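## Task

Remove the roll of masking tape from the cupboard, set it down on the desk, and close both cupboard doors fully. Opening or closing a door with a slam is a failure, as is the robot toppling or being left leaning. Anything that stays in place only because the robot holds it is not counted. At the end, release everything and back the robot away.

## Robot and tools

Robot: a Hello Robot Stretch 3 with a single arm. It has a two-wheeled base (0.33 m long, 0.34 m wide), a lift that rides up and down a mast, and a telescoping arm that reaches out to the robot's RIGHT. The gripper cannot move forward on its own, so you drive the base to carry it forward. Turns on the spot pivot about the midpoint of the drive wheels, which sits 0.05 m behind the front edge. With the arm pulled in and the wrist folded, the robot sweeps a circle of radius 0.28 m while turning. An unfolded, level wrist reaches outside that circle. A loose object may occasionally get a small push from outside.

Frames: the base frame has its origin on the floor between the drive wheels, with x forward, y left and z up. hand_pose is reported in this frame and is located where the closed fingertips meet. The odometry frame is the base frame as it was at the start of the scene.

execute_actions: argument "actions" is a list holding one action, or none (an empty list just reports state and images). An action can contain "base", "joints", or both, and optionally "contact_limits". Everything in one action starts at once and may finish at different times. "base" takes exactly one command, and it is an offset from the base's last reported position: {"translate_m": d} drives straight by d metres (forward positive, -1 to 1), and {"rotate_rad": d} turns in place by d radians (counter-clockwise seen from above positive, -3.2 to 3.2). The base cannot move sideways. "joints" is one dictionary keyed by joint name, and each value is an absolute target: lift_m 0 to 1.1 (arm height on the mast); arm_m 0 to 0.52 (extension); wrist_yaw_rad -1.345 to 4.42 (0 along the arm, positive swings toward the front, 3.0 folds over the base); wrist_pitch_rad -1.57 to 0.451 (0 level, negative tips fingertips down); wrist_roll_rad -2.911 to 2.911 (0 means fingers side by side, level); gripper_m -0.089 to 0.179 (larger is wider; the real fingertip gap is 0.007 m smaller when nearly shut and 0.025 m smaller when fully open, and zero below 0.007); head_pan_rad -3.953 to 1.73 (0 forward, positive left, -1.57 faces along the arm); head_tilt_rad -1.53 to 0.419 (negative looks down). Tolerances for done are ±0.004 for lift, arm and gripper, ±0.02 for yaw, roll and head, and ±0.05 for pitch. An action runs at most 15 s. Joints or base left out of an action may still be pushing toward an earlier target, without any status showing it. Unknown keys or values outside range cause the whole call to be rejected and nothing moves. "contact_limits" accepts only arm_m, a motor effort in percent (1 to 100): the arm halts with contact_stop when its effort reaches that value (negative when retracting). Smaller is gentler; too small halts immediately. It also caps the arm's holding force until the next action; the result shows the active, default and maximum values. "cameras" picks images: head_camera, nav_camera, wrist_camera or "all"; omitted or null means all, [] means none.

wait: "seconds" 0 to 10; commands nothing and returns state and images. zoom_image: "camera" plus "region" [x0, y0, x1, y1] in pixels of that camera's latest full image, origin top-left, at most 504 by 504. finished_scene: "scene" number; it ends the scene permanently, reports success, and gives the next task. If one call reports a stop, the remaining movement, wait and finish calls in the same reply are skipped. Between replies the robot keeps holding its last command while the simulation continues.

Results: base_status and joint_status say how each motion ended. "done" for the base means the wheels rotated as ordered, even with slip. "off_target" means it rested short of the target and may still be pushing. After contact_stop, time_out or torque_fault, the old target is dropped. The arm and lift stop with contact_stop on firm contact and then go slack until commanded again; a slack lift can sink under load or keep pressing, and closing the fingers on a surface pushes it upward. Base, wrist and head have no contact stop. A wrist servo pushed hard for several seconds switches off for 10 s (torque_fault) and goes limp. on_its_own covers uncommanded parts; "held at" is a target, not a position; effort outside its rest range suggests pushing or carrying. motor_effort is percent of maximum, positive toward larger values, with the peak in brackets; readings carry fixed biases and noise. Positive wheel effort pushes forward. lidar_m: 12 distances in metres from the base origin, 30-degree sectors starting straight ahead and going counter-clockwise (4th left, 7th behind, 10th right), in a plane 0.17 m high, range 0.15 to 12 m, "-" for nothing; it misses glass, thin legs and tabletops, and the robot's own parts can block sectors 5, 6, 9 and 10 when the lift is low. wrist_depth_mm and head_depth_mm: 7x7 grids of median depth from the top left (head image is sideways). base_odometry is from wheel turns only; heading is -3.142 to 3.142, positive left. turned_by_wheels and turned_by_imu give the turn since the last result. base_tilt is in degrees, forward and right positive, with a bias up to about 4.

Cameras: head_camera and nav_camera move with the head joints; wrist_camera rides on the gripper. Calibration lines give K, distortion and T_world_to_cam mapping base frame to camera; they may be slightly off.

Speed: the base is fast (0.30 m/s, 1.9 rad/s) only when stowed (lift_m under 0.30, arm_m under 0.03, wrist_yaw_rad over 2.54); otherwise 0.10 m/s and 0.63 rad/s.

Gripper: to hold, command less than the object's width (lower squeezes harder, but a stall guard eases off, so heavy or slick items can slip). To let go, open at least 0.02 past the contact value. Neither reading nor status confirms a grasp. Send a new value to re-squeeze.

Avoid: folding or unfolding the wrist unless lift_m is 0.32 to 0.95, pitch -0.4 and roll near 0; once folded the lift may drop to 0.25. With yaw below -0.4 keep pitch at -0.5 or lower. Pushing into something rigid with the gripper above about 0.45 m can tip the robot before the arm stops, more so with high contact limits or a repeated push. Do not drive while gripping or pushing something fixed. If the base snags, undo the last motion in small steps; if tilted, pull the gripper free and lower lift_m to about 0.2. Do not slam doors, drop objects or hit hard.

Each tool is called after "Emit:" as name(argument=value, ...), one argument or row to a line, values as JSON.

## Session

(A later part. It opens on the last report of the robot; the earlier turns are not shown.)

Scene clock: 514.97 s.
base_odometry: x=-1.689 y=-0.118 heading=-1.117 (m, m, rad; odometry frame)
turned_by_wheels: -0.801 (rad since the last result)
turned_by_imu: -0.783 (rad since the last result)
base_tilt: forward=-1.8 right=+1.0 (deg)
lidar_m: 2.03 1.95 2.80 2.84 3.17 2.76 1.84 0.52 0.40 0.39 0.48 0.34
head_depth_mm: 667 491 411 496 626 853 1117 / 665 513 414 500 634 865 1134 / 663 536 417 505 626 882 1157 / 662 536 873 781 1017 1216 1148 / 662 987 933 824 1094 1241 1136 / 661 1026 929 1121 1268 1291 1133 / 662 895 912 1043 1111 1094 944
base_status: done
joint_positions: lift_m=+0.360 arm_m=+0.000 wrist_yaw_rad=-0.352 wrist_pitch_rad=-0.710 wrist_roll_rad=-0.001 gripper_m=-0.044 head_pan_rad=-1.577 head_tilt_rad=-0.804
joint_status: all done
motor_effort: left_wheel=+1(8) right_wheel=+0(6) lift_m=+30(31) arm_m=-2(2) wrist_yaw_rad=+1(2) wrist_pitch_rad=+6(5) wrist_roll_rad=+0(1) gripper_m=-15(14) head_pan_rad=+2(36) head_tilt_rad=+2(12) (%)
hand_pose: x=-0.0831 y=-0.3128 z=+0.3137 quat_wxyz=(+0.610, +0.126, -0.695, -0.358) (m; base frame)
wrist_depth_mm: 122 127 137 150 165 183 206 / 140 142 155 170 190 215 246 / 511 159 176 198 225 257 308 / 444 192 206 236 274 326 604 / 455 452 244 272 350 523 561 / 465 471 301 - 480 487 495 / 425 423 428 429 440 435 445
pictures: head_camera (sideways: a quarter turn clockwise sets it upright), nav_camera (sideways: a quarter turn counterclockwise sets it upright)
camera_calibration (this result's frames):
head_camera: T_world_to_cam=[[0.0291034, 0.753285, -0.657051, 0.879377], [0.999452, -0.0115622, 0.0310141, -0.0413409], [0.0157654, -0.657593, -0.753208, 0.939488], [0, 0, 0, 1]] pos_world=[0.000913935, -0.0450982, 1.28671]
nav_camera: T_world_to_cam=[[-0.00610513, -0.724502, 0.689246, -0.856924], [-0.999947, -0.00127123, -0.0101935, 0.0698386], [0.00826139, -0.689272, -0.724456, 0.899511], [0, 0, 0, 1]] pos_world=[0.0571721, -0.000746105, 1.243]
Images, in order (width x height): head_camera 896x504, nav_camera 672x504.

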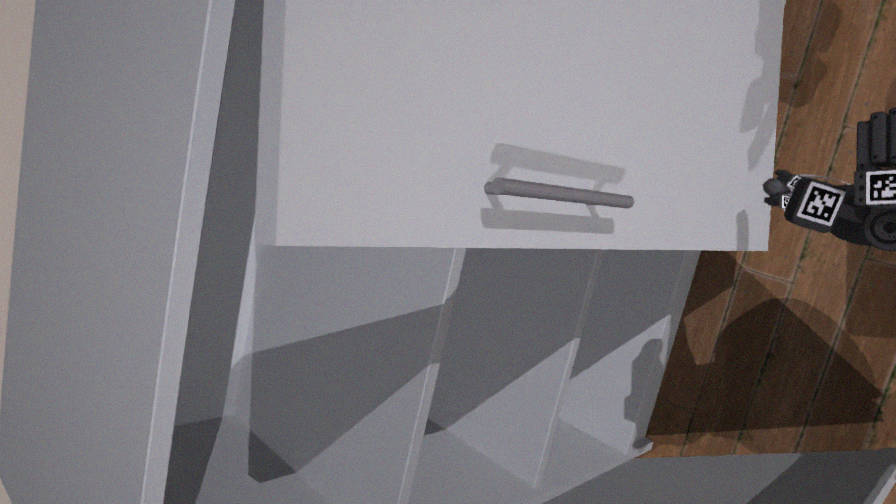

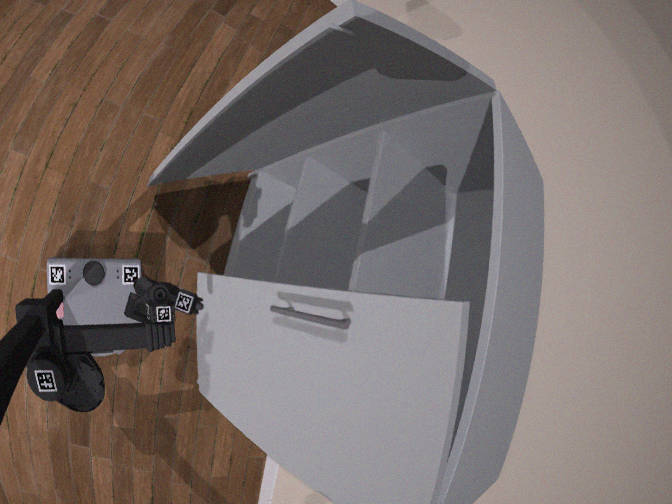

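Emit:
execute_actions(
  actions=[
    {"base": {"translate_m": 0.06}, "joints": {"wrist_yaw_rad": 1.2, "head_pan_rad": -1.2}},
  ],
  cameras=[],
)

Emit:
execute_actions(
  actions=[
    {"base": {"translate_m": 0.18}, "joints": {"wrist_pitch_rad": 0.0}},
  ],
  cameras=["head_camera", "nav_camera"],
)

Scene clock: 554.87 s.
base_odometry: x=-1.663 y=-0.172 heading=-1.117 (m, m, rad; odometry frame)
turned_by_wheels: +0.000 (rad since the last result)
turned_by_imu: +0.000 (rad since the last result)
base_tilt: forward=-1.8 right=+1.1 (deg)
lidar_m: 1.97 1.89 2.79 2.82 3.23 2.81 1.87 0.53 0.40 0.40 0.36 0.29
head_depth_mm: 665 538 932 781 995 718 983 / 663 1007 928 824 1045 1190 1106 / 661 934 927 1149 1091 1246 1153 / 662 805 901 1118 1322 1291 1179 / 1067 697 797 902 1003 1125 1097 / 1234 536 544 579 618 661 1095 / 1389 1586 406 426 441 1233 1140
base_status: done
joint_positions: lift_m=+0.360 arm_m=+0.000 wrist_yaw_rad=+1.198 wrist_pitch_rad=-0.710 wrist_roll_rad=-0.001 gripper_m=-0.044 head_pan_rad=-1.207 head_tilt_rad=-0.804
joint_status: all done
motor_effort: left_wheel=+2(10) right_wheel=-1(5) lift_m=+31(31) arm_m=-2(2) wrist_yaw_rad=+1(5) wrist_pitch_rad=+5(6) wrist_roll_rad=+1(0) gripper_m=-15(15) head_pan_rad=+2(23) head_tilt_rad=+2(1) (%)
hand_pose: x=+0.1448 y=-0.2105 z=+0.3137 quat_wxyz=(+0.687, +0.577, -0.408, +0.171) (m; base frame)
wrist_depth_mm: - 967 156 198 250 337 420 / 821 844 175 226 297 434 483 / 684 687 207 263 368 532 536 / 593 589 252 318 472 574 472 / 526 528 515 375 541 543 421 / 467 467 478 - 484 483 419 / 423 424 431 431 435 439 423
pictures: none
No camera images: the call's "cameras" was empty. Leave "cameras" out to get every camera's image.

Scene clock: 557.83 s.
base_odometry: x=-1.584 y=-0.333 heading=-1.117 (m, m, rad; odometry frame)
turned_by_wheels: +0.000 (rad since the last result)
turned_by_imu: +0.000 (rad since the last result)
base_tilt: forward=-1.8 right=+1.2 (deg)
lidar_m: 1.80 1.72 2.74 2.74 3.27 2.99 1.97 0.54 0.46 0.66 0.33 0.29
head_depth_mm: 666 888 930 825 1019 1191 1139 / 911 721 873 1116 1089 1245 1148 / 1019 607 737 937 1258 1279 1154 / 1117 515 583 707 905 1220 1177 / 1216 1319 475 557 669 834 1100 / 1318 1546 404 458 532 632 1097 / 1461 1765 378 389 436 1218 1137
base_status: done
joint_positions: lift_m=+0.360 arm_m=+0.000 wrist_yaw_rad=+1.199 wrist_pitch_rad=-0.022 wrist_roll_rad=-0.001 gripper_m=-0.044 head_pan_rad=-1.207 head_tilt_rad=-0.803
joint_status: all done
motor_effort: left_wheel=+1(9) right_wheel=+0(14) lift_m=+32(32) arm_m=-1(2) wrist_yaw_rad=+0(6) wrist_pitch_rad=+12(22) wrist_roll_rad=+0(1) gripper_m=-14(14) head_pan_rad=+3(2) head_tilt_rad=+1(1) (%)
hand_pose: x=+0.2168 y=-0.2380 z=+0.4694 quat_wxyz=(+0.589, +0.405, -0.579, +0.393) (m; base frame)
wrist_depth_mm: - 143 155 165 177 191 205 / - 146 159 170 182 195 213 / - 150 162 175 187 202 220 / - 155 167 178 192 208 226 / - - 170 184 199 215 236 / - 962 166 - 207 222 244 / 800 756 182 196 210 231 255
pictures: head_camera (sideways: a quarter turn clockwise sets it upright), nav_camera (sideways: a quarter turn counterclockwise sets it upright)
camera_calibration (this result's frames):
head_camera: T_world_to_cam=[[-0.245335, 0.7126, -0.657276, 0.881344], [0.935926, 0.350829, 0.0310157, -0.0409555], [0.252693, -0.607552, -0.753012, 0.937787], [0, 0, 0, 1]] pos_world=[0.0175833, -0.0439236, 1.28672]
nav_camera: T_world_to_cam=[[0.256358, -0.677438, 0.689463, -0.858807], [-0.931746, -0.362967, -0.0101912, 0.0694197], [0.257156, -0.639792, -0.72425, 0.897725], [0, 0, 0, 1]] pos_world=[0.0539885, 0.0177658, 1.243]
Images, in order (width x height): head_camera 896x504, nav_camera 672x504.

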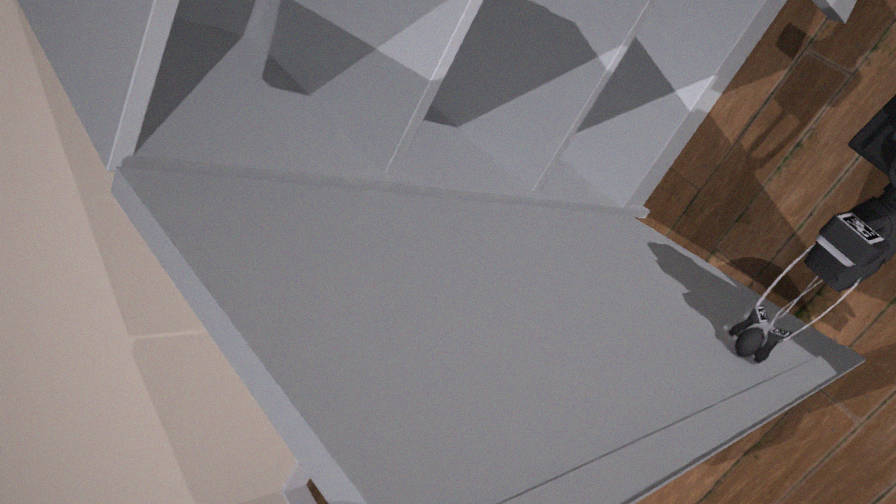

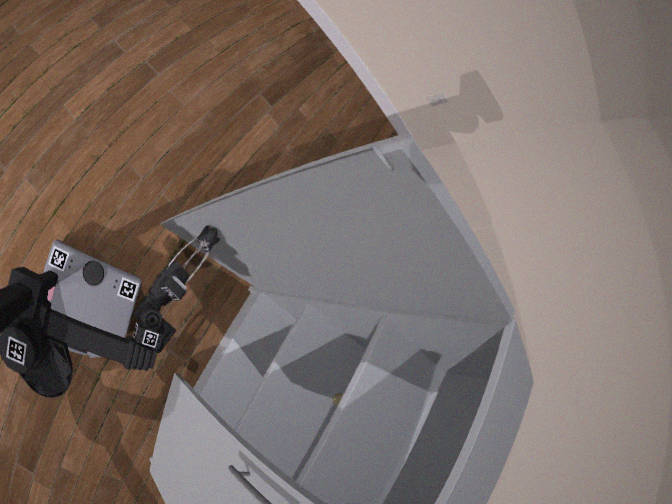

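Emit:
execute_actions(
  actions=[
    {"base": {"rotate_rad": -0.2}, "joints": {"wrist_yaw_rad": 0.03, "gripper_m": 0.12, "head_pan_rad": -1.57, "head_tilt_rad": -1.0}},
  ],
  cameras=[],
)

Emit:
execute_actions(
  actions=[
    {"base": {"translate_m": 0.045}, "joints": {"arm_m": 0.2}},
  ],
  cameras=["head_camera", "wrist_camera"],
)

Scene clock: 572.73 s.
base_odometry: x=-1.584 y=-0.333 heading=-1.316 (m, m, rad; odometry frame)
turned_by_wheels: -0.200 (rad since the last result)
turned_by_imu: -0.196 (rad since the last result)
base_tilt: forward=-1.7 right=+1.1 (deg)
lidar_m: 1.79 1.72 2.68 2.74 2.95 3.06 2.98 0.67 0.46 0.98 0.40 0.29
head_depth_mm: 893 845 574 740 1131 1211 1109 / 901 863 790 851 1081 1240 - / 917 868 1116 1094 1316 1251 - / 928 867 1117 1098 1329 1214 - / 940 863 1117 1300 1323 1217 1102 / 920 865 1042 1097 1251 1181 1105 / 735 768 787 824 820 812 1104
base_status: done
joint_positions: lift_m=+0.360 arm_m=+0.000 wrist_yaw_rad=+0.032 wrist_pitch_rad=-0.021 wrist_roll_rad=-0.001 gripper_m=+0.120 head_pan_rad=-1.563 head_tilt_rad=-0.988
joint_status: all done
motor_effort: left_wheel=+2(7) right_wheel=-1(6) lift_m=+31(32) arm_m=-1(1) wrist_yaw_rad=-2(6) wrist_pitch_rad=+12(12) wrist_roll_rad=+1(1) gripper_m=+1(81) head_pan_rad=-3(23) head_tilt_rad=-5(15) (%)
hand_pose: x=-0.0132 y=-0.4007 z=+0.4694 quat_wxyz=(+0.708, +0.019, -0.706, +0.004) (m; base frame)
wrist_depth_mm: 362 489 569 567 554 536 174 / 360 503 728 709 699 701 179 / 370 512 747 746 735 699 183 / 364 516 746 747 719 722 188 / 376 425 390 398 409 378 194 / 378 - 804 790 779 206 199 / 351 536 633 649 651 637 207
pictures: none
No camera images: the call's "cameras" was empty. Leave "cameras" out to get every camera's image.

Scene clock: 575.43 s.
base_odometry: x=-1.572 y=-0.377 heading=-1.316 (m, m, rad; odometry frame)
turned_by_wheels: +0.000 (rad since the last result)
turned_by_imu: +0.000 (rad since the last result)
base_tilt: forward=-1.8 right=+1.0 (deg)
lidar_m: 1.75 1.69 2.66 2.74 2.95 3.10 3.02 0.66 0.48 0.86 0.33 0.25
head_depth_mm: 901 867 772 759 1111 1216 1107 / 904 864 1116 1080 1211 1215 - / 919 868 1113 1093 - 1224 - / 931 867 1116 1097 1315 1217 - / 943 864 1143 1310 1330 1212 1100 / 846 834 892 1040 1036 1024 1091 / 632 665 691 684 684 678 1105
base_status: done
joint_positions: lift_m=+0.360 arm_m=+0.200 wrist_yaw_rad=+0.031 wrist_pitch_rad=-0.021 wrist_roll_rad=-0.001 gripper_m=+0.120 head_pan_rad=-1.563 head_tilt_rad=-0.988
joint_status: all done
motor_effort: left_wheel=+1(9) right_wheel=-1(5) lift_m=+32(32) arm_m=+2(3) wrist_yaw_rad=-1(2) wrist_pitch_rad=+12(12) wrist_roll_rad=+0(0) gripper_m=+0(1) head_pan_rad=-2(3) head_tilt_rad=-4(3) (%)
hand_pose: x=-0.0135 y=-0.6003 z=+0.4696 quat_wxyz=(+0.708, +0.019, -0.706, +0.003) (m; base frame)
wrist_depth_mm: 295 404 531 511 503 500 489 / 300 406 543 524 511 511 493 / 303 412 556 547 532 515 511 / 303 418 579 553 543 534 520 / 306 375 391 402 411 419 429 / 253 - 259 265 269 286 278 / 203 194 197 199 202 195 208
pictures: head_camera (sideways: a quarter turn clockwise sets it upright), wrist_camera
camera_calibration (this result's frames):
head_camera: T_world_to_cam=[[0.0178409, 0.861151, -0.508036, 0.685305], [0.999559, -0.00329313, 0.0295199, -0.039389], [0.0237481, -0.508339, -0.86083, 1.07936], [0, 0, 0, 1]] pos_world=[0.00151254, -0.0416025, 1.27847]
wrist_camera: T_world_to_cam=[[-0.999828, -0.0175374, 0.00598446, -0.0271072], [-0.0088659, 0.169147, -0.985551, 0.599477], [0.0162717, -0.985435, -0.169274, -0.348181], [0, 0, 0, 1]] pos_world=[-0.0161221, -0.444985, 0.532039]
Images, in order (width x height): head_camera 896x504, wrist_camera 644x364.

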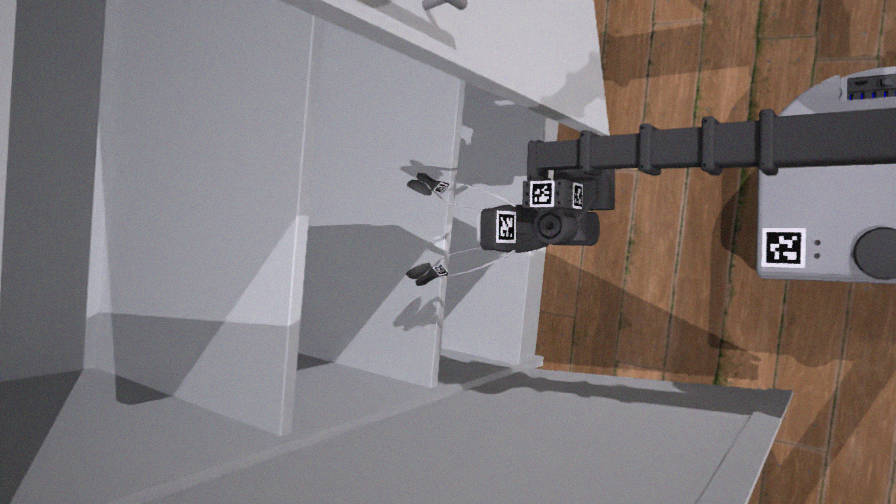

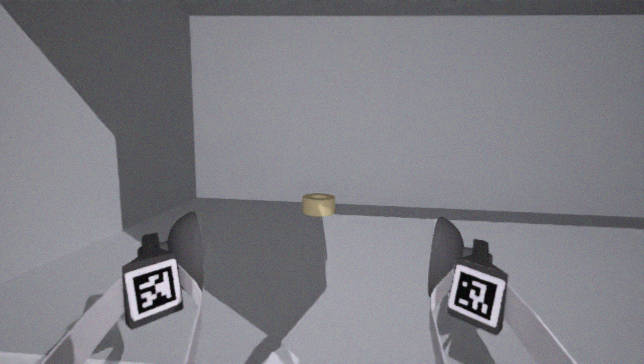

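Emit:
execute_actions(
  actions=[
    {"joints": {"arm_m": 0.04}},
  ],
  cameras=[],
)

Emit:
execute_actions(
  actions=[
    {"base": {"rotate_rad": -0.6}, "joints": {"arm_m": 0.0, "wrist_yaw_rad": 0.4}},
  ],
  cameras=[],
)

Emit:
execute_actions(
  actions=[
    {"base": {"translate_m": 0.09}},
  ],
  cameras=["nav_camera"],
)

Emit:
execute_actions(
  actions=[
    {"base": {"rotate_rad": 0.516}, "joints": {"wrist_yaw_rad": 0.03}},
  ],
  cameras=[],
)

Emit:
execute_actions(
  actions=[
    {"joints": {"arm_m": 0.3, "lift_m": 0.335}},
  ],
  cameras=["head_camera", "wrist_camera"],
)

Scene clock: 610.33 s.
base_odometry: x=-1.572 y=-0.377 heading=-1.316 (m, m, rad; odometry frame)
turned_by_wheels: +0.000 (rad since the last result)
turned_by_imu: -0.001 (rad since the last result)
base_tilt: forward=-1.9 right=+1.1 (deg)
lidar_m: 1.75 1.69 2.66 2.74 2.95 3.10 3.02 0.66 0.48 0.86 0.33 0.25
head_depth_mm: 901 865 776 760 1108 1222 1110 / 908 865 1116 1078 1261 1210 - / 922 868 1117 1094 1323 - - / 931 866 1116 1096 1342 1215 - / 939 869 1134 1307 1331 1211 1104 / 847 831 897 1033 1029 1026 1090 / 632 661 689 685 682 680 1106
base_status: not commanded
joint_positions: lift_m=+0.360 arm_m=+0.040 wrist_yaw_rad=+0.031 wrist_pitch_rad=-0.021 wrist_roll_rad=-0.001 gripper_m=+0.120 head_pan_rad=-1.563 head_tilt_rad=-0.988
joint_status: all done
motor_effort: left_wheel=+1(2) right_wheel=-1(1) lift_m=+31(32) arm_m=-2(3) wrist_yaw_rad=-2(2) wrist_pitch_rad=+12(12) wrist_roll_rad=+0(1) gripper_m=+0(0) head_pan_rad=-3(3) head_tilt_rad=-5(4) (%)
hand_pose: x=-0.0135 y=-0.4408 z=+0.4696 quat_wxyz=(+0.708, +0.019, -0.706, +0.003) (m; base frame)
wrist_depth_mm: 308 429 563 561 559 540 530 / 312 429 683 682 674 660 640 / 314 435 722 706 674 685 661 / 318 433 651 708 693 700 666 / 321 379 392 397 412 424 430 / 325 - 734 769 763 323 325 / 305 457 633 650 656 631 677
pictures: none
No camera images: the call's "cameras" was empty. Leave "cameras" out to get every camera's image.

Scene clock: 612.23 s.
base_odometry: x=-1.572 y=-0.377 heading=-1.916 (m, m, rad; odometry frame)
turned_by_wheels: -0.600 (rad since the last result)
turned_by_imu: -0.586 (rad since the last result)
base_tilt: forward=-1.8 right=+1.2 (deg)
lidar_m: 0.25 1.75 1.69 2.54 2.79 2.88 3.16 3.03 0.73 0.48 0.99 0.36
head_depth_mm: 643 873 1738 1509 1357 1215 1103 / 570 713 952 1473 1349 1239 - / 511 623 797 1104 1361 1248 - / 464 555 676 907 1316 1207 - / 439 521 693 1074 1307 1216 1099 / 941 865 1121 1078 1287 1215 1103 / 892 867 774 1036 1266 1221 947
base_status: done
joint_positions: lift_m=+0.360 arm_m=+0.000 wrist_yaw_rad=+0.398 wrist_pitch_rad=-0.021 wrist_roll_rad=-0.001 gripper_m=+0.120 head_pan_rad=-1.563 head_tilt_rad=-0.988
joint_status: all done
motor_effort: left_wheel=+2(7) right_wheel=-1(6) lift_m=+32(32) arm_m=-2(2) wrist_yaw_rad=+1(1) wrist_pitch_rad=+12(12) wrist_roll_rad=+1(1) gripper_m=+0(0) head_pan_rad=-3(3) head_tilt_rad=-5(4) (%)
hand_pose: x=+0.0777 y=-0.3810 z=+0.4696 quat_wxyz=(+0.695, +0.147, -0.691, +0.132) (m; base frame)
wrist_depth_mm: 544 588 574 554 232 263 303 / 581 697 745 751 239 272 311 / 575 716 756 774 247 281 324 / 561 732 743 664 253 291 341 / 375 419 433 392 261 303 355 / 563 - 809 804 266 328 368 / 528 625 646 616 277 322 392
pictures: none
No camera images: the call's "cameras" was empty. Leave "cameras" out to get every camera's image.

Scene clock: 614.13 s.
base_odometry: x=-1.603 y=-0.462 heading=-1.916 (m, m, rad; odometry frame)
turned_by_wheels: +0.000 (rad since the last result)
turned_by_imu: +0.000 (rad since the last result)
base_tilt: forward=-1.8 right=+1.1 (deg)
lidar_m: 0.16 1.67 1.65 2.42 2.83 2.93 3.24 3.12 0.62 0.47 0.77 0.24
head_depth_mm: 537 695 979 1495 1351 1219 1107 / 476 594 794 1172 1359 1228 - / 440 521 647 923 1318 1253 - / 956 847 791 1055 1306 1204 - / 945 865 1112 1073 1297 1215 1104 / 893 866 774 1058 1278 1211 1081 / 849 870 756 1041 1226 1065 669
base_status: done
joint_positions: lift_m=+0.360 arm_m=+0.000 wrist_yaw_rad=+0.398 wrist_pitch_rad=-0.021 wrist_roll_rad=-0.001 gripper_m=+0.120 head_pan_rad=-1.563 head_tilt_rad=-0.988
joint_status: not commanded
motor_effort: left_wheel=+1(9) right_wheel=-1(4) lift_m=+31(32) arm_m=-2(2) wrist_yaw_rad=+1(1) wrist_pitch_rad=+12(12) wrist_roll_rad=+0(1) gripper_m=+1(1) head_pan_rad=-2(3) head_tilt_rad=-4(4) (%)
hand_pose: x=+0.0777 y=-0.3809 z=+0.4696 quat_wxyz=(+0.695, +0.147, -0.691, +0.132) (m; base frame)
wrist_depth_mm: 455 589 575 572 543 198 215 / 457 659 698 708 756 203 221 / 454 675 704 728 751 208 231 / 463 625 713 760 776 214 240 / 377 421 391 399 410 219 251 / 444 - 756 782 815 234 261 / 427 635 637 645 642 233 278
pictures: nav_camera (sideways: a quarter turn counterclockwise sets it upright)
camera_calibration (this result's frames):
nav_camera: T_world_to_cam=[[0.00478684, -0.838503, 0.544876, -0.668889], [-0.999849, -0.0131168, -0.0114014, 0.071408], [0.0167071, -0.54474, -0.838439, 1.04767], [0, 0, 0, 1]] pos_world=[0.0570956, 0.0107764, 1.24368]
Images, in order (width x height): nav_camera 672x504.

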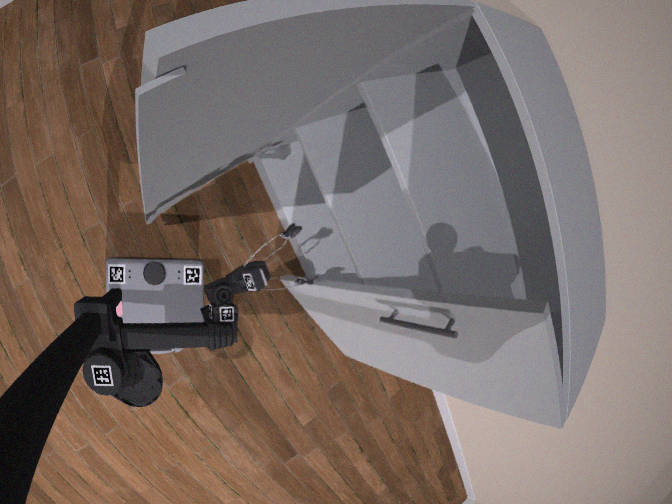

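Scene clock: 615.90 s.
base_odometry: x=-1.603 y=-0.462 heading=-1.400 (m, m, rad; odometry frame)
turned_by_wheels: +0.516 (rad since the last result)
turned_by_imu: +0.504 (rad since the last result)
base_tilt: forward=-1.8 right=+1.1 (deg)
lidar_m: 1.67 1.65 2.39 2.79 2.93 3.25 3.12 0.63 0.47 0.82 0.25 0.16
head_depth_mm: 871 868 773 1035 1027 1213 1104 / 873 865 773 1075 1286 1234 - / 877 863 791 1075 1293 1247 - / 884 865 790 1075 1316 1216 - / 883 866 790 1071 1310 1212 1103 / 763 824 774 881 833 761 860 / 540 581 581 549 520 494 1061
base_status: done
joint_positions: lift_m=+0.360 arm_m=+0.000 wrist_yaw_rad=+0.032 wrist_pitch_rad=-0.021 wrist_roll_rad=-0.001 gripper_m=+0.120 head_pan_rad=-1.563 head_tilt_rad=-0.988
joint_status: all done
motor_effort: left_wheel=-2(7) right_wheel=+3(7) lift_m=+31(32) arm_m=-2(2) wrist_yaw_rad=-3(4) wrist_pitch_rad=+12(12) wrist_roll_rad=+1(0) gripper_m=+1(1) head_pan_rad=-3(3) head_tilt_rad=-4(4) (%)
hand_pose: x=-0.0133 y=-0.4008 z=+0.4696 quat_wxyz=(+0.708, +0.019, -0.706, +0.004) (m; base frame)
wrist_depth_mm: 277 401 568 561 546 532 518 / 279 395 678 679 681 666 684 / 282 402 700 705 692 690 701 / 289 402 634 716 699 705 706 / 295 356 392 401 407 424 434 / 301 - 662 755 737 542 659 / 277 411 646 650 653 627 675
pictures: none
No camera images: the call's "cameras" was empty. Leave "cameras" out to get every camera's image.

Scene clock: 619.33 s.
base_odometry: x=-1.603 y=-0.462 heading=-1.400 (m, m, rad; odometry frame)
turned_by_wheels: +0.000 (rad since the last result)
turned_by_imu: +0.000 (rad since the last result)
base_tilt: forward=-1.9 right=+1.2 (deg)
lidar_m: 1.67 1.65 2.39 2.78 2.91 3.23 3.11 0.64 0.47 0.82 0.25 0.16
head_depth_mm: 873 871 773 1035 1027 1218 1104 / 878 868 772 1072 1266 1222 - / 878 869 790 1055 1310 1230 - / 882 866 791 1074 1310 1214 - / 884 863 788 1069 1311 1210 1105 / 759 828 774 882 832 766 859 / 540 581 582 550 521 494 1065
base_status: not commanded
joint_positions: lift_m=+0.335 arm_m=+0.300 wrist_yaw_rad=+0.031 wrist_pitch_rad=-0.020 wrist_roll_rad=-0.001 gripper_m=+0.120 head_pan_rad=-1.563 head_tilt_rad=-0.988
joint_status: all done
motor_effort: left_wheel=-2(2) right_wheel=+3(3) lift_m=+30(29) arm_m=+2(3) wrist_yaw_rad=-1(2) wrist_pitch_rad=+12(12) wrist_roll_rad=+1(0) gripper_m=+1(1) head_pan_rad=-3(3) head_tilt_rad=-4(4) (%)
hand_pose: x=-0.0135 y=-0.7003 z=+0.4447 quat_wxyz=(+0.708, +0.018, -0.706, +0.003) (m; base frame)
wrist_depth_mm: 276 375 379 384 378 380 378 / 278 382 388 386 391 387 390 / 281 399 397 399 400 404 401 / 280 400 407 410 411 409 412 / 270 332 313 316 328 335 344 / 204 - 210 214 215 229 224 / 164 155 158 160 162 155 166
pictures: head_camera (sideways: a quarter turn clockwise sets it upright), wrist_camera
camera_calibration (this result's frames):
head_camera: T_world_to_cam=[[0.0178596, 0.861218, -0.507922, 0.685157], [0.999559, -0.00331932, 0.0295185, -0.0393872], [0.0237359, -0.508225, -0.860897, 1.07944], [0, 0, 0, 1]] pos_world=[0.00151159, -0.0415993, 1.27846]
wrist_camera: T_world_to_cam=[[-0.99983, -0.0174472, 0.00598062, -0.0286696], [-0.00884228, 0.168869, -0.985599, 0.591691], [0.016186, -0.985484, -0.168995, -0.451101], [0, 0, 0, 1]] pos_world=[-0.0161313, -0.544971, 0.507108]
Images, in order (width x height): head_camera 896x504, wrist_camera 644x364.

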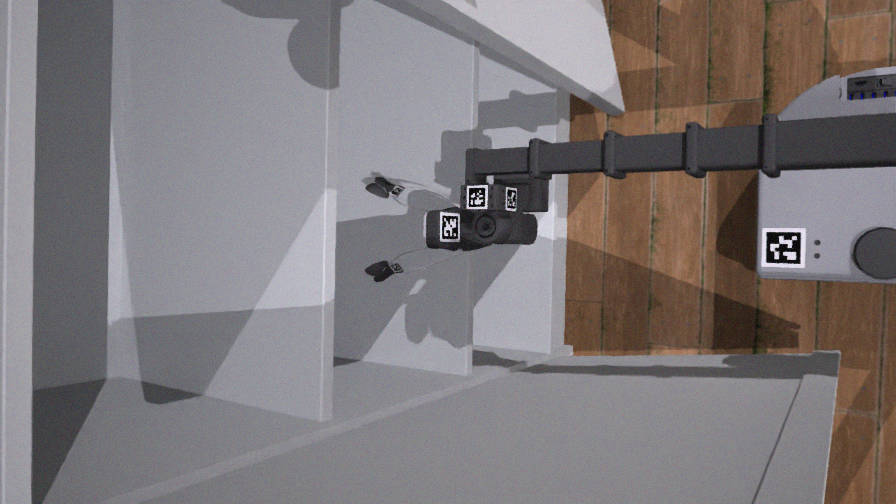

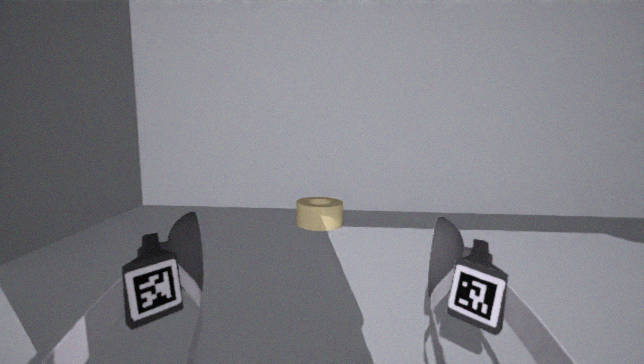

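Emit:
execute_actions(
  actions=[
    {"joints": {"arm_m": 0.495, "lift_m": 0.316}},
  ],
  cameras=["wrist_camera"],
)

Scene clock: 634.23 s.
base_odometry: x=-1.603 y=-0.462 heading=-1.400 (m, m, rad; odometry frame)
turned_by_wheels: +0.000 (rad since the last result)
turned_by_imu: -0.001 (rad since the last result)
base_tilt: forward=-1.8 right=+1.1 (deg)
lidar_m: 1.67 1.66 2.39 2.78 2.91 3.25 3.11 0.64 0.47 0.82 0.25 0.16
head_depth_mm: 880 861 788 1035 1052 1214 1108 / 878 863 786 1068 1282 1212 - / 882 859 787 1073 1325 1219 - / 886 861 786 1072 1307 1220 - / 885 861 788 1077 1303 1221 1102 / 773 825 770 889 835 769 1060 / 544 586 587 554 523 495 1062
base_status: not commanded
joint_positions: lift_m=+0.321 arm_m=+0.308 wrist_yaw_rad=+0.028 wrist_pitch_rad=-0.036 wrist_roll_rad=-0.002 gripper_m=+0.120 head_pan_rad=-1.565 head_tilt_rad=-0.991
joint_status: lift_m contact_stop (moved -0.014 of -0.019); arm_m contact_stop (moved +0.008 of +0.195)
on_its_own: lift_m is slack since a contact_stop, until your next command for it (your +0.316 is given up); arm_m is slack since a contact_stop, until your next command for it (your +0.495 is given up)
motor_effort: left_wheel=-1(18) right_wheel=+2(13) lift_m=+40(38) arm_m=+1(24) wrist_yaw_rad=+1(7) wrist_pitch_rad=+21(37) wrist_roll_rad=+1(1) gripper_m=+0(1) head_pan_rad=-2(3) head_tilt_rad=-3(4) (%)
hand_pose: x=-0.0144 y=-0.7083 z=+0.4265 quat_wxyz=(+0.708, +0.023, -0.706, -0.003) (m; base frame)
wrist_depth_mm: 279 367 374 371 374 374 371 / 280 376 378 380 382 381 381 / 282 390 391 393 394 398 391 / 284 381 400 398 404 401 406 / 241 266 251 256 263 270 277 / 168 - 171 174 176 186 182 / - 129 130 131 133 129 137
pictures: wrist_camera
camera_calibration (this result's frames):
wrist_camera: T_world_to_cam=[[-0.999877, -0.0143087, 0.00642122, -0.0275084], [-0.00895027, 0.184385, -0.982813, 0.584891], [0.0128788, -0.98275, -0.184491, -0.453546], [0, 0, 0, 1]] pos_world=[-0.0164289, -0.553961, 0.49134]
Images, in order (width x height): wrist_camera 644x364.

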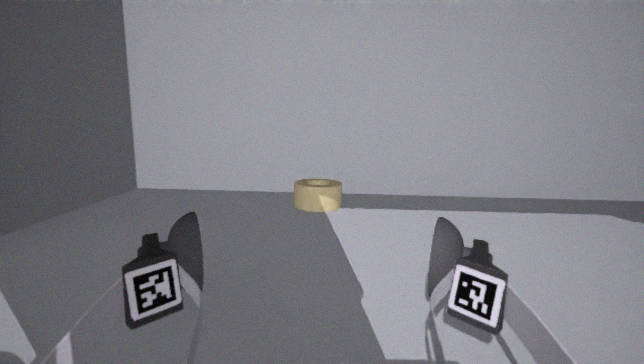

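Emit:
execute_actions(
  actions=[
    {"joints": {"arm_m": 0.30, "lift_m": 0.40, "wrist_pitch_rad": -0.3}},
  ],
  cameras=[],
)

Emit:
execute_actions(
  actions=[
    {"joints": {"arm_m": 0.51}},
  ],
  cameras=["wrist_camera"],
)

Scene clock: 658.40 s.
base_odometry: x=-1.603 y=-0.462 heading=-1.400 (m, m, rad; odometry frame)
turned_by_wheels: +0.000 (rad since the last result)
turned_by_imu: +0.000 (rad since the last result)
base_tilt: forward=-1.9 right=+1.2 (deg)
lidar_m: 1.67 1.65 2.39 2.78 2.92 3.24 3.12 0.64 0.47 0.82 0.25 0.16
head_depth_mm: 878 864 789 1034 1053 1216 1102 / 877 863 786 1064 1276 1215 - / 883 861 788 1076 1321 1221 - / 884 860 788 1094 1312 1212 - / 890 860 787 1073 1313 1216 1100 / 772 823 769 887 836 768 1061 / 545 586 586 552 523 496 1066
base_status: not commanded
joint_positions: lift_m=+0.400 arm_m=+0.300 wrist_yaw_rad=+0.028 wrist_pitch_rad=-0.313 wrist_roll_rad=-0.002 gripper_m=+0.120 head_pan_rad=-1.565 head_tilt_rad=-0.991
joint_status: all done
motor_effort: left_wheel=+1(1) right_wheel=+0(2) lift_m=+49(52) arm_m=-2(7) wrist_yaw_rad=+1(1) wrist_pitch_rad=+8(80) wrist_roll_rad=+1(1) gripper_m=+1(1) head_pan_rad=-3(3) head_tilt_rad=-3(2) (%)
hand_pose: x=-0.0148 y=-0.6815 z=+0.4366 quat_wxyz=(+0.701, +0.120, -0.696, -0.101) (m; base frame)
wrist_depth_mm: 280 356 360 360 360 359 360 / 279 375 384 391 386 382 383 / 281 377 409 408 412 408 411 / 270 298 308 311 319 324 332 / 225 238 231 233 237 240 243 / 181 - 184 186 188 196 195 / 157 151 154 155 158 155 161
pictures: none
No camera images: the call's "cameras" was empty. Leave "cameras" out to get every camera's image.

Scene clock: 661.20 s.
base_odometry: x=-1.603 y=-0.462 heading=-1.400 (m, m, rad; odometry frame)
turned_by_wheels: +0.000 (rad since the last result)
turned_by_imu: +0.000 (rad since the last result)
base_tilt: forward=-1.8 right=+1.1 (deg)
lidar_m: 1.67 1.65 2.39 2.78 2.91 3.24 3.12 0.64 0.47 0.82 0.25 0.16
head_depth_mm: 875 864 785 1033 1048 1215 1105 / 884 862 786 1072 1283 1216 - / 882 863 768 1048 1308 1212 - / 885 863 770 1076 1307 1216 - / 888 860 786 1072 1307 1215 1098 / 774 822 771 893 833 769 1059 / 543 586 586 553 523 494 1056
base_status: not commanded
joint_positions: lift_m=+0.400 arm_m=+0.510 wrist_yaw_rad=+0.029 wrist_pitch_rad=-0.314 wrist_roll_rad=-0.002 gripper_m=+0.120 head_pan_rad=-1.565 head_tilt_rad=-0.991
joint_status: all done
motor_effort: left_wheel=+0(1) right_wheel=+0(0) lift_m=+49(49) arm_m=+2(4) wrist_yaw_rad=+0(0) wrist_pitch_rad=+8(8) wrist_roll_rad=+1(0) gripper_m=+1(1) head_pan_rad=-2(2) head_tilt_rad=-3(3) (%)
hand_pose: x=-0.0147 y=-0.8909 z=+0.4364 quat_wxyz=(+0.701, +0.121, -0.696, -0.101) (m; base frame)
wrist_depth_mm: 171 172 170 171 170 170 170 / 182 183 183 182 182 182 181 / 196 197 196 197 196 195 194 / 213 212 212 211 211 211 209 / 221 223 223 221 222 224 225 / 181 - 177 152 187 194 193 / 157 150 154 147 157 153 160
pictures: wrist_camera
camera_calibration (this result's frames):
wrist_camera: T_world_to_cam=[[-0.999799, -0.0174897, 0.00983443, -0.0348169], [-0.0166104, 0.446481, -0.894639, 0.823231], [0.0112561, -0.894622, -0.446682, -0.438278], [0, 0, 0, 1]] pos_world=[-0.0162024, -0.76026, 0.541066]
Images, in order (width x height): wrist_camera 644x364.

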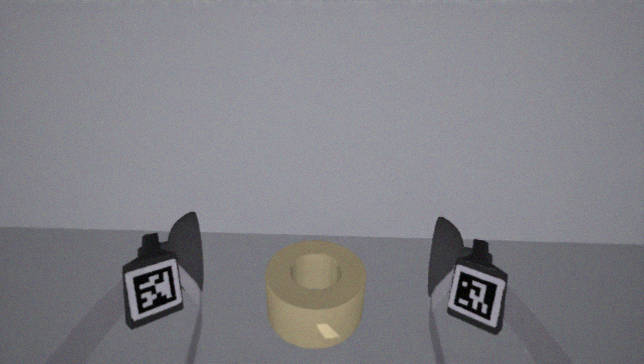

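Emit:
execute_actions(
  actions=[
    {"joints": {"lift_m": 0.386}},
  ],
  cameras=[],
)

Emit:
execute_actions(
  actions=[
    {"joints": {"gripper_m": 0.01}},
  ],
  cameras=["wrist_camera"],
)

Emit:
execute_actions(
  actions=[
    {"joints": {"lift_m": 0.43}},
  ],
  cameras=["wrist_camera"],
)

Scene clock: 671.80 s.
base_odometry: x=-1.603 y=-0.462 heading=-1.400 (m, m, rad; odometry frame)
turned_by_wheels: +0.000 (rad since the last result)
turned_by_imu: +0.000 (rad since the last result)
base_tilt: forward=-1.8 right=+1.1 (deg)
lidar_m: 1.67 1.65 2.38 2.78 2.92 3.24 3.10 0.64 0.47 0.82 0.25 0.16
head_depth_mm: 879 861 787 1034 1051 1215 1106 / 883 862 787 1076 1284 1226 - / 885 861 770 1052 1309 1216 - / 890 860 772 1071 1300 1215 - / 888 858 786 1070 1297 1216 1101 / 770 820 770 894 834 770 1064 / 545 585 586 552 522 496 1065
base_status: not commanded
joint_positions: lift_m=+0.386 arm_m=+0.510 wrist_yaw_rad=+0.029 wrist_pitch_rad=-0.311 wrist_roll_rad=-0.002 gripper_m=+0.120 head_pan_rad=-1.565 head_tilt_rad=-0.991
joint_status: all done
motor_effort: left_wheel=+0(1) right_wheel=+1(0) lift_m=+29(43) arm_m=+2(2) wrist_yaw_rad=+1(0) wrist_pitch_rad=+6(8) wrist_roll_rad=+1(1) gripper_m=+1(0) head_pan_rad=-3(2) head_tilt_rad=-2(2) (%)
hand_pose: x=-0.0147 y=-0.8912 z=+0.4237 quat_wxyz=(+0.701, +0.120, -0.696, -0.100) (m; base frame)
wrist_depth_mm: 172 171 171 171 170 170 171 / 183 183 183 182 182 181 180 / 195 196 197 196 195 194 194 / 211 211 210 212 212 210 211 / 204 213 208 170 214 219 219 / 164 - 161 140 171 177 175 / - 136 140 141 142 139 146
pictures: none
No camera images: the call's "cameras" was empty. Leave "cameras" out to get every camera's image.

Scene clock: 673.40 s.
base_odometry: x=-1.603 y=-0.462 heading=-1.400 (m, m, rad; odometry frame)
turned_by_wheels: +0.000 (rad since the last result)
turned_by_imu: +0.000 (rad since the last result)
base_tilt: forward=-1.8 right=+1.2 (deg)
lidar_m: 1.67 1.65 2.39 2.78 2.91 3.24 3.12 0.64 0.47 0.82 0.25 0.16
head_depth_mm: 880 858 785 1033 1049 1212 1103 / 881 862 786 1070 1281 1223 - / 884 863 769 1053 1308 1213 - / 888 859 769 1071 1308 1213 - / 886 861 785 1074 1312 1211 1103 / 769 824 773 890 834 768 1066 / 544 586 584 553 522 495 1061
base_status: not commanded
joint_positions: lift_m=+0.386 arm_m=+0.510 wrist_yaw_rad=+0.030 wrist_pitch_rad=-0.306 wrist_roll_rad=-0.002 gripper_m=+0.011 head_pan_rad=-1.565 head_tilt_rad=-0.991
joint_status: all done
motor_effort: left_wheel=+1(1) right_wheel=+0(0) lift_m=+29(30) arm_m=+2(3) wrist_yaw_rad=-1(0) wrist_pitch_rad=+3(6) wrist_roll_rad=+1(1) gripper_m=-14(88) head_pan_rad=-2(2) head_tilt_rad=-2(3) (%)
hand_pose: x=-0.0143 y=-0.8917 z=+0.4250 quat_wxyz=(+0.701, +0.119, -0.696, -0.097) (m; base frame)
wrist_depth_mm: 171 171 170 170 170 170 169 / 183 183 182 181 181 182 182 / 196 196 195 194 194 194 196 / 212 211 211 211 210 209 210 / 206 208 220 170 220 219 220 / 166 167 150 139 - 174 176 / 138 139 140 138 143 145 147
pictures: wrist_camera
camera_calibration (this result's frames):
wrist_camera: T_world_to_cam=[[-0.999772, -0.0190048, 0.00974093, -0.0356282], [-0.0170999, 0.439167, -0.898242, 0.808386], [0.012793, -0.898204, -0.439392, -0.450402], [0, 0, 0, 1]] pos_world=[-0.0160348, -0.760247, 0.52857]
Images, in order (width x height): wrist_camera 644x364.

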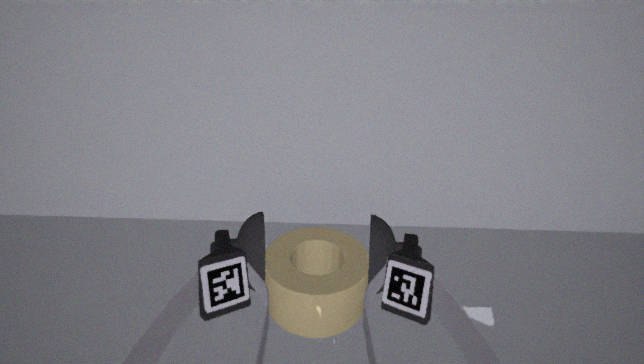

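Scene clock: 674.63 s.
base_odometry: x=-1.603 y=-0.462 heading=-1.400 (m, m, rad; odometry frame)
turned_by_wheels: +0.000 (rad since the last result)
turned_by_imu: +0.000 (rad since the last result)
base_tilt: forward=-1.8 right=+1.2 (deg)
lidar_m: 1.67 1.65 2.39 2.78 2.92 3.25 3.11 0.64 0.47 0.82 0.25 0.16
head_depth_mm: 878 858 788 1034 1048 1212 1102 / 878 860 786 1074 1265 1212 - / 886 859 764 1070 1301 1223 - / 880 859 768 1073 1315 1212 - / 886 860 790 1068 1310 1219 1105 / 772 822 770 894 834 768 1059 / 544 587 584 552 523 496 1058
base_status: not commanded
joint_positions: lift_m=+0.430 arm_m=+0.510 wrist_yaw_rad=+0.031 wrist_pitch_rad=-0.316 wrist_roll_rad=-0.002 gripper_m=+0.011 head_pan_rad=-1.565 head_tilt_rad=-0.991
joint_status: all done
motor_effort: left_wheel=+1(1) right_wheel=+0(0) lift_m=+50(54) arm_m=+3(2) wrist_yaw_rad=-1(0) wrist_pitch_rad=+9(10) wrist_roll_rad=+1(1) gripper_m=-15(14) head_pan_rad=-2(2) head_tilt_rad=-3(3) (%)
hand_pose: x=-0.0143 y=-0.8907 z=+0.4658 quat_wxyz=(+0.701, +0.122, -0.696, -0.101) (m; base frame)
wrist_depth_mm: 171 171 171 170 170 169 170 / 183 183 183 182 181 182 182 / 197 197 196 196 194 195 193 / 212 212 212 211 211 210 209 / 232 231 228 171 227 227 228 / 219 223 - 139 - 233 234 / 184 185 186 177 190 193 194
pictures: wrist_camera
camera_calibration (this result's frames):
wrist_camera: T_world_to_cam=[[-0.999769, -0.0191088, 0.00986136, -0.0361868], [-0.0173872, 0.448541, -0.893593, 0.8508], [0.0126523, -0.893558, -0.44877, -0.422992], [0, 0, 0, 1]] pos_world=[-0.0160337, -0.760278, 0.5708]
Images, in order (width x height): wrist_camera 644x364.

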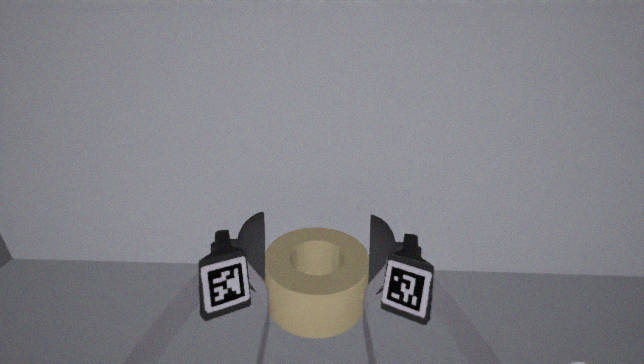

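Emit:
execute_actions(
  actions=[
    {"base": {"translate_m": -0.07}, "joints": {"arm_m": 0.34, "lift_m": 0.46, "wrist_pitch_rad": -0.5}},
  ],
  cameras=[],
)

Emit:
execute_actions(
  actions=[
    {"joints": {"wrist_yaw_rad": -1.1, "head_pan_rad": -1.8}},
  ],
  cameras=["head_camera", "wrist_camera"],
)

Scene clock: 797.13 s.
base_odometry: x=-1.615 y=-0.393 heading=-1.400 (m, m, rad; odometry frame)
turned_by_wheels: +0.000 (rad since the last result)
turned_by_imu: -0.001 (rad since the last result)
base_tilt: forward=-1.9 right=+1.2 (deg)
lidar_m: 0.23 1.71 2.49 2.78 2.92 3.16 3.05 0.67 0.44 0.95 0.36 0.23
head_depth_mm: 880 864 589 677 1107 1208 1105 / 881 862 784 1056 1047 1219 - / 881 864 785 1308 1310 1228 - / 886 860 787 1092 1305 1215 - / 886 861 784 1076 1307 1212 1099 / 891 859 783 1053 1202 1135 1071 / 729 786 755 803 757 716 1061
base_status: done
joint_positions: lift_m=+0.460 arm_m=+0.340 wrist_yaw_rad=+0.031 wrist_pitch_rad=-0.514 wrist_roll_rad=-0.002 gripper_m=+0.011 head_pan_rad=-1.565 head_tilt_rad=-0.991
joint_status: all done
motor_effort: left_wheel=+0(6) right_wheel=+1(5) lift_m=+50(52) arm_m=-2(2) wrist_yaw_rad=-1(1) wrist_pitch_rad=+8(9) wrist_roll_rad=+1(1) gripper_m=-14(14) head_pan_rad=-2(2) head_tilt_rad=-3(3) (%)
hand_pose: x=-0.0151 y=-0.6964 z=+0.4514 quat_wxyz=(+0.687, +0.191, -0.680, -0.170) (m; base frame)
wrist_depth_mm: 332 336 332 332 331 333 329 / 352 368 363 363 361 363 359 / 336 348 359 360 370 378 382 / 275 280 281 287 293 294 301 / 230 232 243 170 247 242 247 / 196 197 - 139 - 206 209 / 172 173 174 168 177 181 182
pictures: none
No camera images: the call's "cameras" was empty. Leave "cameras" out to get every camera's image.

Scene clock: 798.67 s.
base_odometry: x=-1.615 y=-0.393 heading=-1.400 (m, m, rad; odometry frame)
turned_by_wheels: +0.000 (rad since the last result)
turned_by_imu: +0.000 (rad since the last result)
base_tilt: forward=-1.8 right=+1.1 (deg)
lidar_m: 0.23 1.71 2.48 2.78 2.92 3.16 3.05 0.67 0.44 0.95 0.36 0.23
head_depth_mm: 422 492 645 934 1321 1227 1115 / 876 469 571 823 1286 1211 - / 927 860 770 816 1087 - - / 907 864 785 - 1307 1219 - / 887 859 788 1090 1288 1225 1104 / 864 863 773 1050 1284 1219 1085 / 848 864 755 1034 1145 914 762
base_status: not commanded
joint_positions: lift_m=+0.460 arm_m=+0.340 wrist_yaw_rad=-1.098 wrist_pitch_rad=-0.514 wrist_roll_rad=-0.002 gripper_m=+0.011 head_pan_rad=-1.793 head_tilt_rad=-0.991
joint_status: all done
motor_effort: left_wheel=+0(0) right_wheel=+1(1) lift_m=+49(50) arm_m=-2(2) wrist_yaw_rad=-3(3) wrist_pitch_rad=+8(8) wrist_roll_rad=+1(1) gripper_m=-13(13) head_pan_rad=-3(18) head_tilt_rad=-3(2) (%)
hand_pose: x=-0.2095 y=-0.5813 z=+0.4514 quat_wxyz=(+0.490, -0.203, -0.677, -0.511) (m; base frame)
wrist_depth_mm: 344 423 538 485 433 371 198 / 355 434 485 501 464 344 189 / 344 351 360 364 393 314 182 / 276 279 284 289 319 296 174 / 231 232 243 170 520 278 167 / 197 200 - 139 - 259 161 / 173 173 174 168 533 228 156
pictures: head_camera (sideways: a quarter turn clockwise sets it upright), wrist_camera
camera_calibration (this result's frames):
head_camera: T_world_to_cam=[[0.21373, 0.836178, -0.5051, 0.680285], [0.972559, -0.23078, 0.0294826, -0.0391757], [-0.0919141, -0.497541, -0.862557, 1.08231], [0, 0, 0, 1]] pos_world=[-0.00781716, -0.0393887, 1.27832]
wrist_camera: T_world_to_cam=[[-0.447343, 0.894283, 0.011925, 0.420516], [0.546669, 0.283962, -0.78773, 0.67043], [-0.70784, -0.345866, -0.615905, 0.0922948], [0, 0, 0, 1]] pos_world=[-0.113058, -0.534516, 0.579948]
Images, in order (width x height): head_camera 896x504, wrist_camera 644x364.

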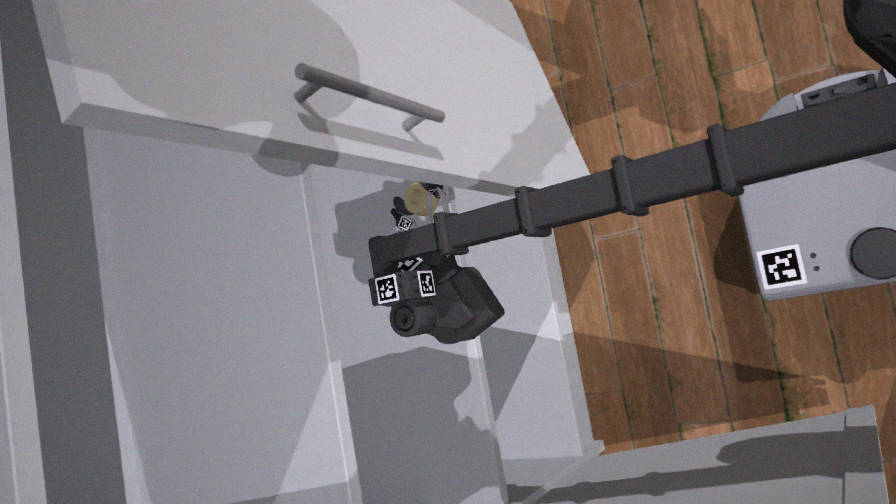

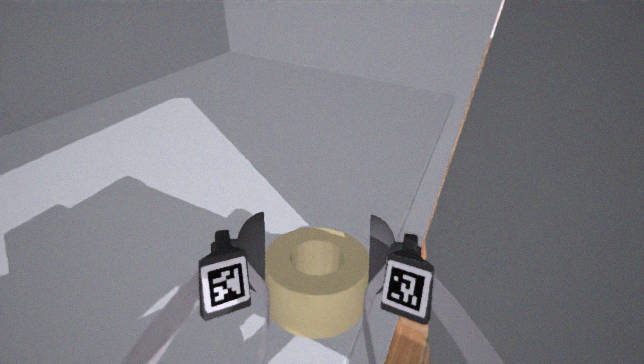

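Emit:
execute_actions(
  actions=[
    {"base": {"translate_m": -0.03}, "joints": {"arm_m": 0.17}},
  ],
  cameras=["head_camera", "nav_camera", "wrist_camera"],
)

Scene clock: 807.27 s.
base_odometry: x=-1.620 y=-0.363 heading=-1.400 (m, m, rad; odometry frame)
turned_by_wheels: +0.000 (rad since the last result)
turned_by_imu: -0.001 (rad since the last result)
base_tilt: forward=-1.7 right=+1.1 (deg)
lidar_m: 0.26 1.73 2.53 2.78 2.92 3.14 3.02 0.61 0.36 0.95 0.41 0.27
head_depth_mm: 953 362 482 778 1329 1215 1118 / 946 863 505 613 1114 1215 - / 928 868 1117 1077 903 - - / 906 862 790 1072 1309 1222 - / 883 865 785 1071 1292 1208 1105 / 867 858 770 1055 1289 1212 1104 / 847 861 754 1036 1219 1032 855
base_status: done
joint_positions: lift_m=+0.460 arm_m=+0.170 wrist_yaw_rad=-1.098 wrist_pitch_rad=-0.514 wrist_roll_rad=-0.001 gripper_m=+0.011 head_pan_rad=-1.793 head_tilt_rad=-0.991
joint_status: all done
motor_effort: left_wheel=+0(5) right_wheel=+1(5) lift_m=+49(49) arm_m=-2(4) wrist_yaw_rad=-2(8) wrist_pitch_rad=+8(8) wrist_roll_rad=+1(1) gripper_m=-14(14) head_pan_rad=-4(3) head_tilt_rad=-3(3) (%)
hand_pose: x=-0.2096 y=-0.4113 z=+0.4515 quat_wxyz=(+0.490, -0.203, -0.677, -0.511) (m; base frame)
wrist_depth_mm: 474 578 526 462 187 94 63 / 465 477 492 492 185 93 63 / 347 353 362 546 181 92 62 / 279 282 689 616 180 92 62 / 233 246 653 170 155 91 62 / 203 506 148 138 - 91 61 / 439 452 462 358 185 84 69
pictures: head_camera (sideways: a quarter turn clockwise sets it upright), nav_camera (sideways: a quarter turn counterclockwise sets it upright), wrist_camera
camera_calibration (this result's frames):
head_camera: T_world_to_cam=[[0.213991, 0.836111, -0.505099, 0.680284], [0.972487, -0.231084, 0.0294826, -0.0391753], [-0.0920695, -0.497512, -0.862557, 1.08231], [0, 0, 0, 1]] pos_world=[-0.00782947, -0.0393844, 1.27832]
nav_camera: T_world_to_cam=[[-0.186792, -0.819275, 0.542122, -0.664133], [-0.976528, 0.215089, -0.0114195, 0.0712892], [-0.107249, -0.531531, -0.840222, 1.05074], [0, 0, 0, 1]] pos_world=[0.0582517, -0.000940666, 1.24371]
wrist_camera: T_world_to_cam=[[-0.446731, 0.894589, 0.0118948, 0.268627], [0.54661, 0.283437, -0.78796, 0.62214], [-0.708272, -0.345504, -0.615611, 0.151023], [0, 0, 0, 1]] pos_world=[-0.113098, -0.36447, 0.579998]
Images, in order (width x height): head_camera 896x504, nav_camera 672x504, wrist_camera 644x364.

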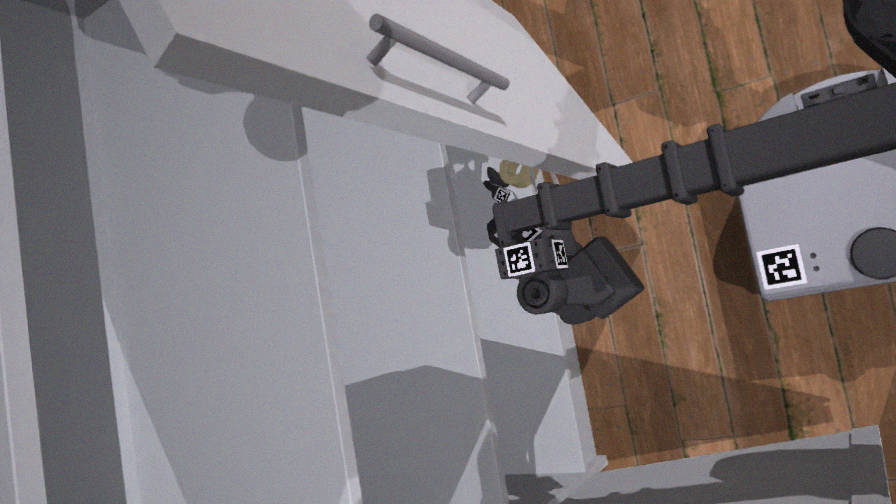

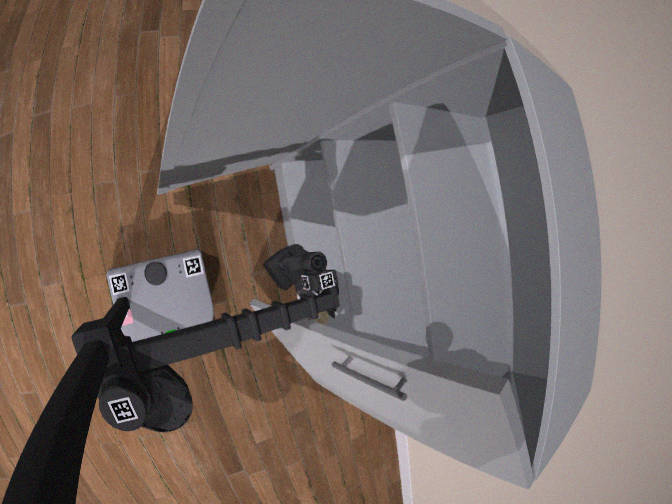

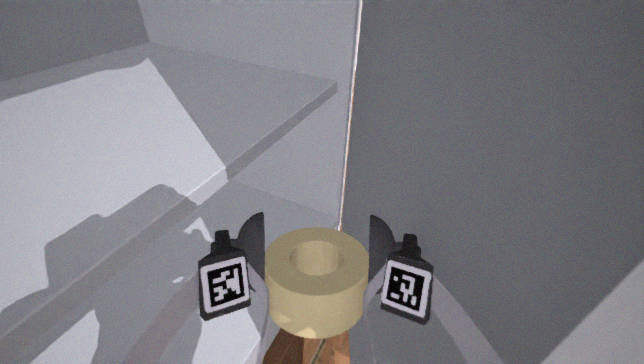

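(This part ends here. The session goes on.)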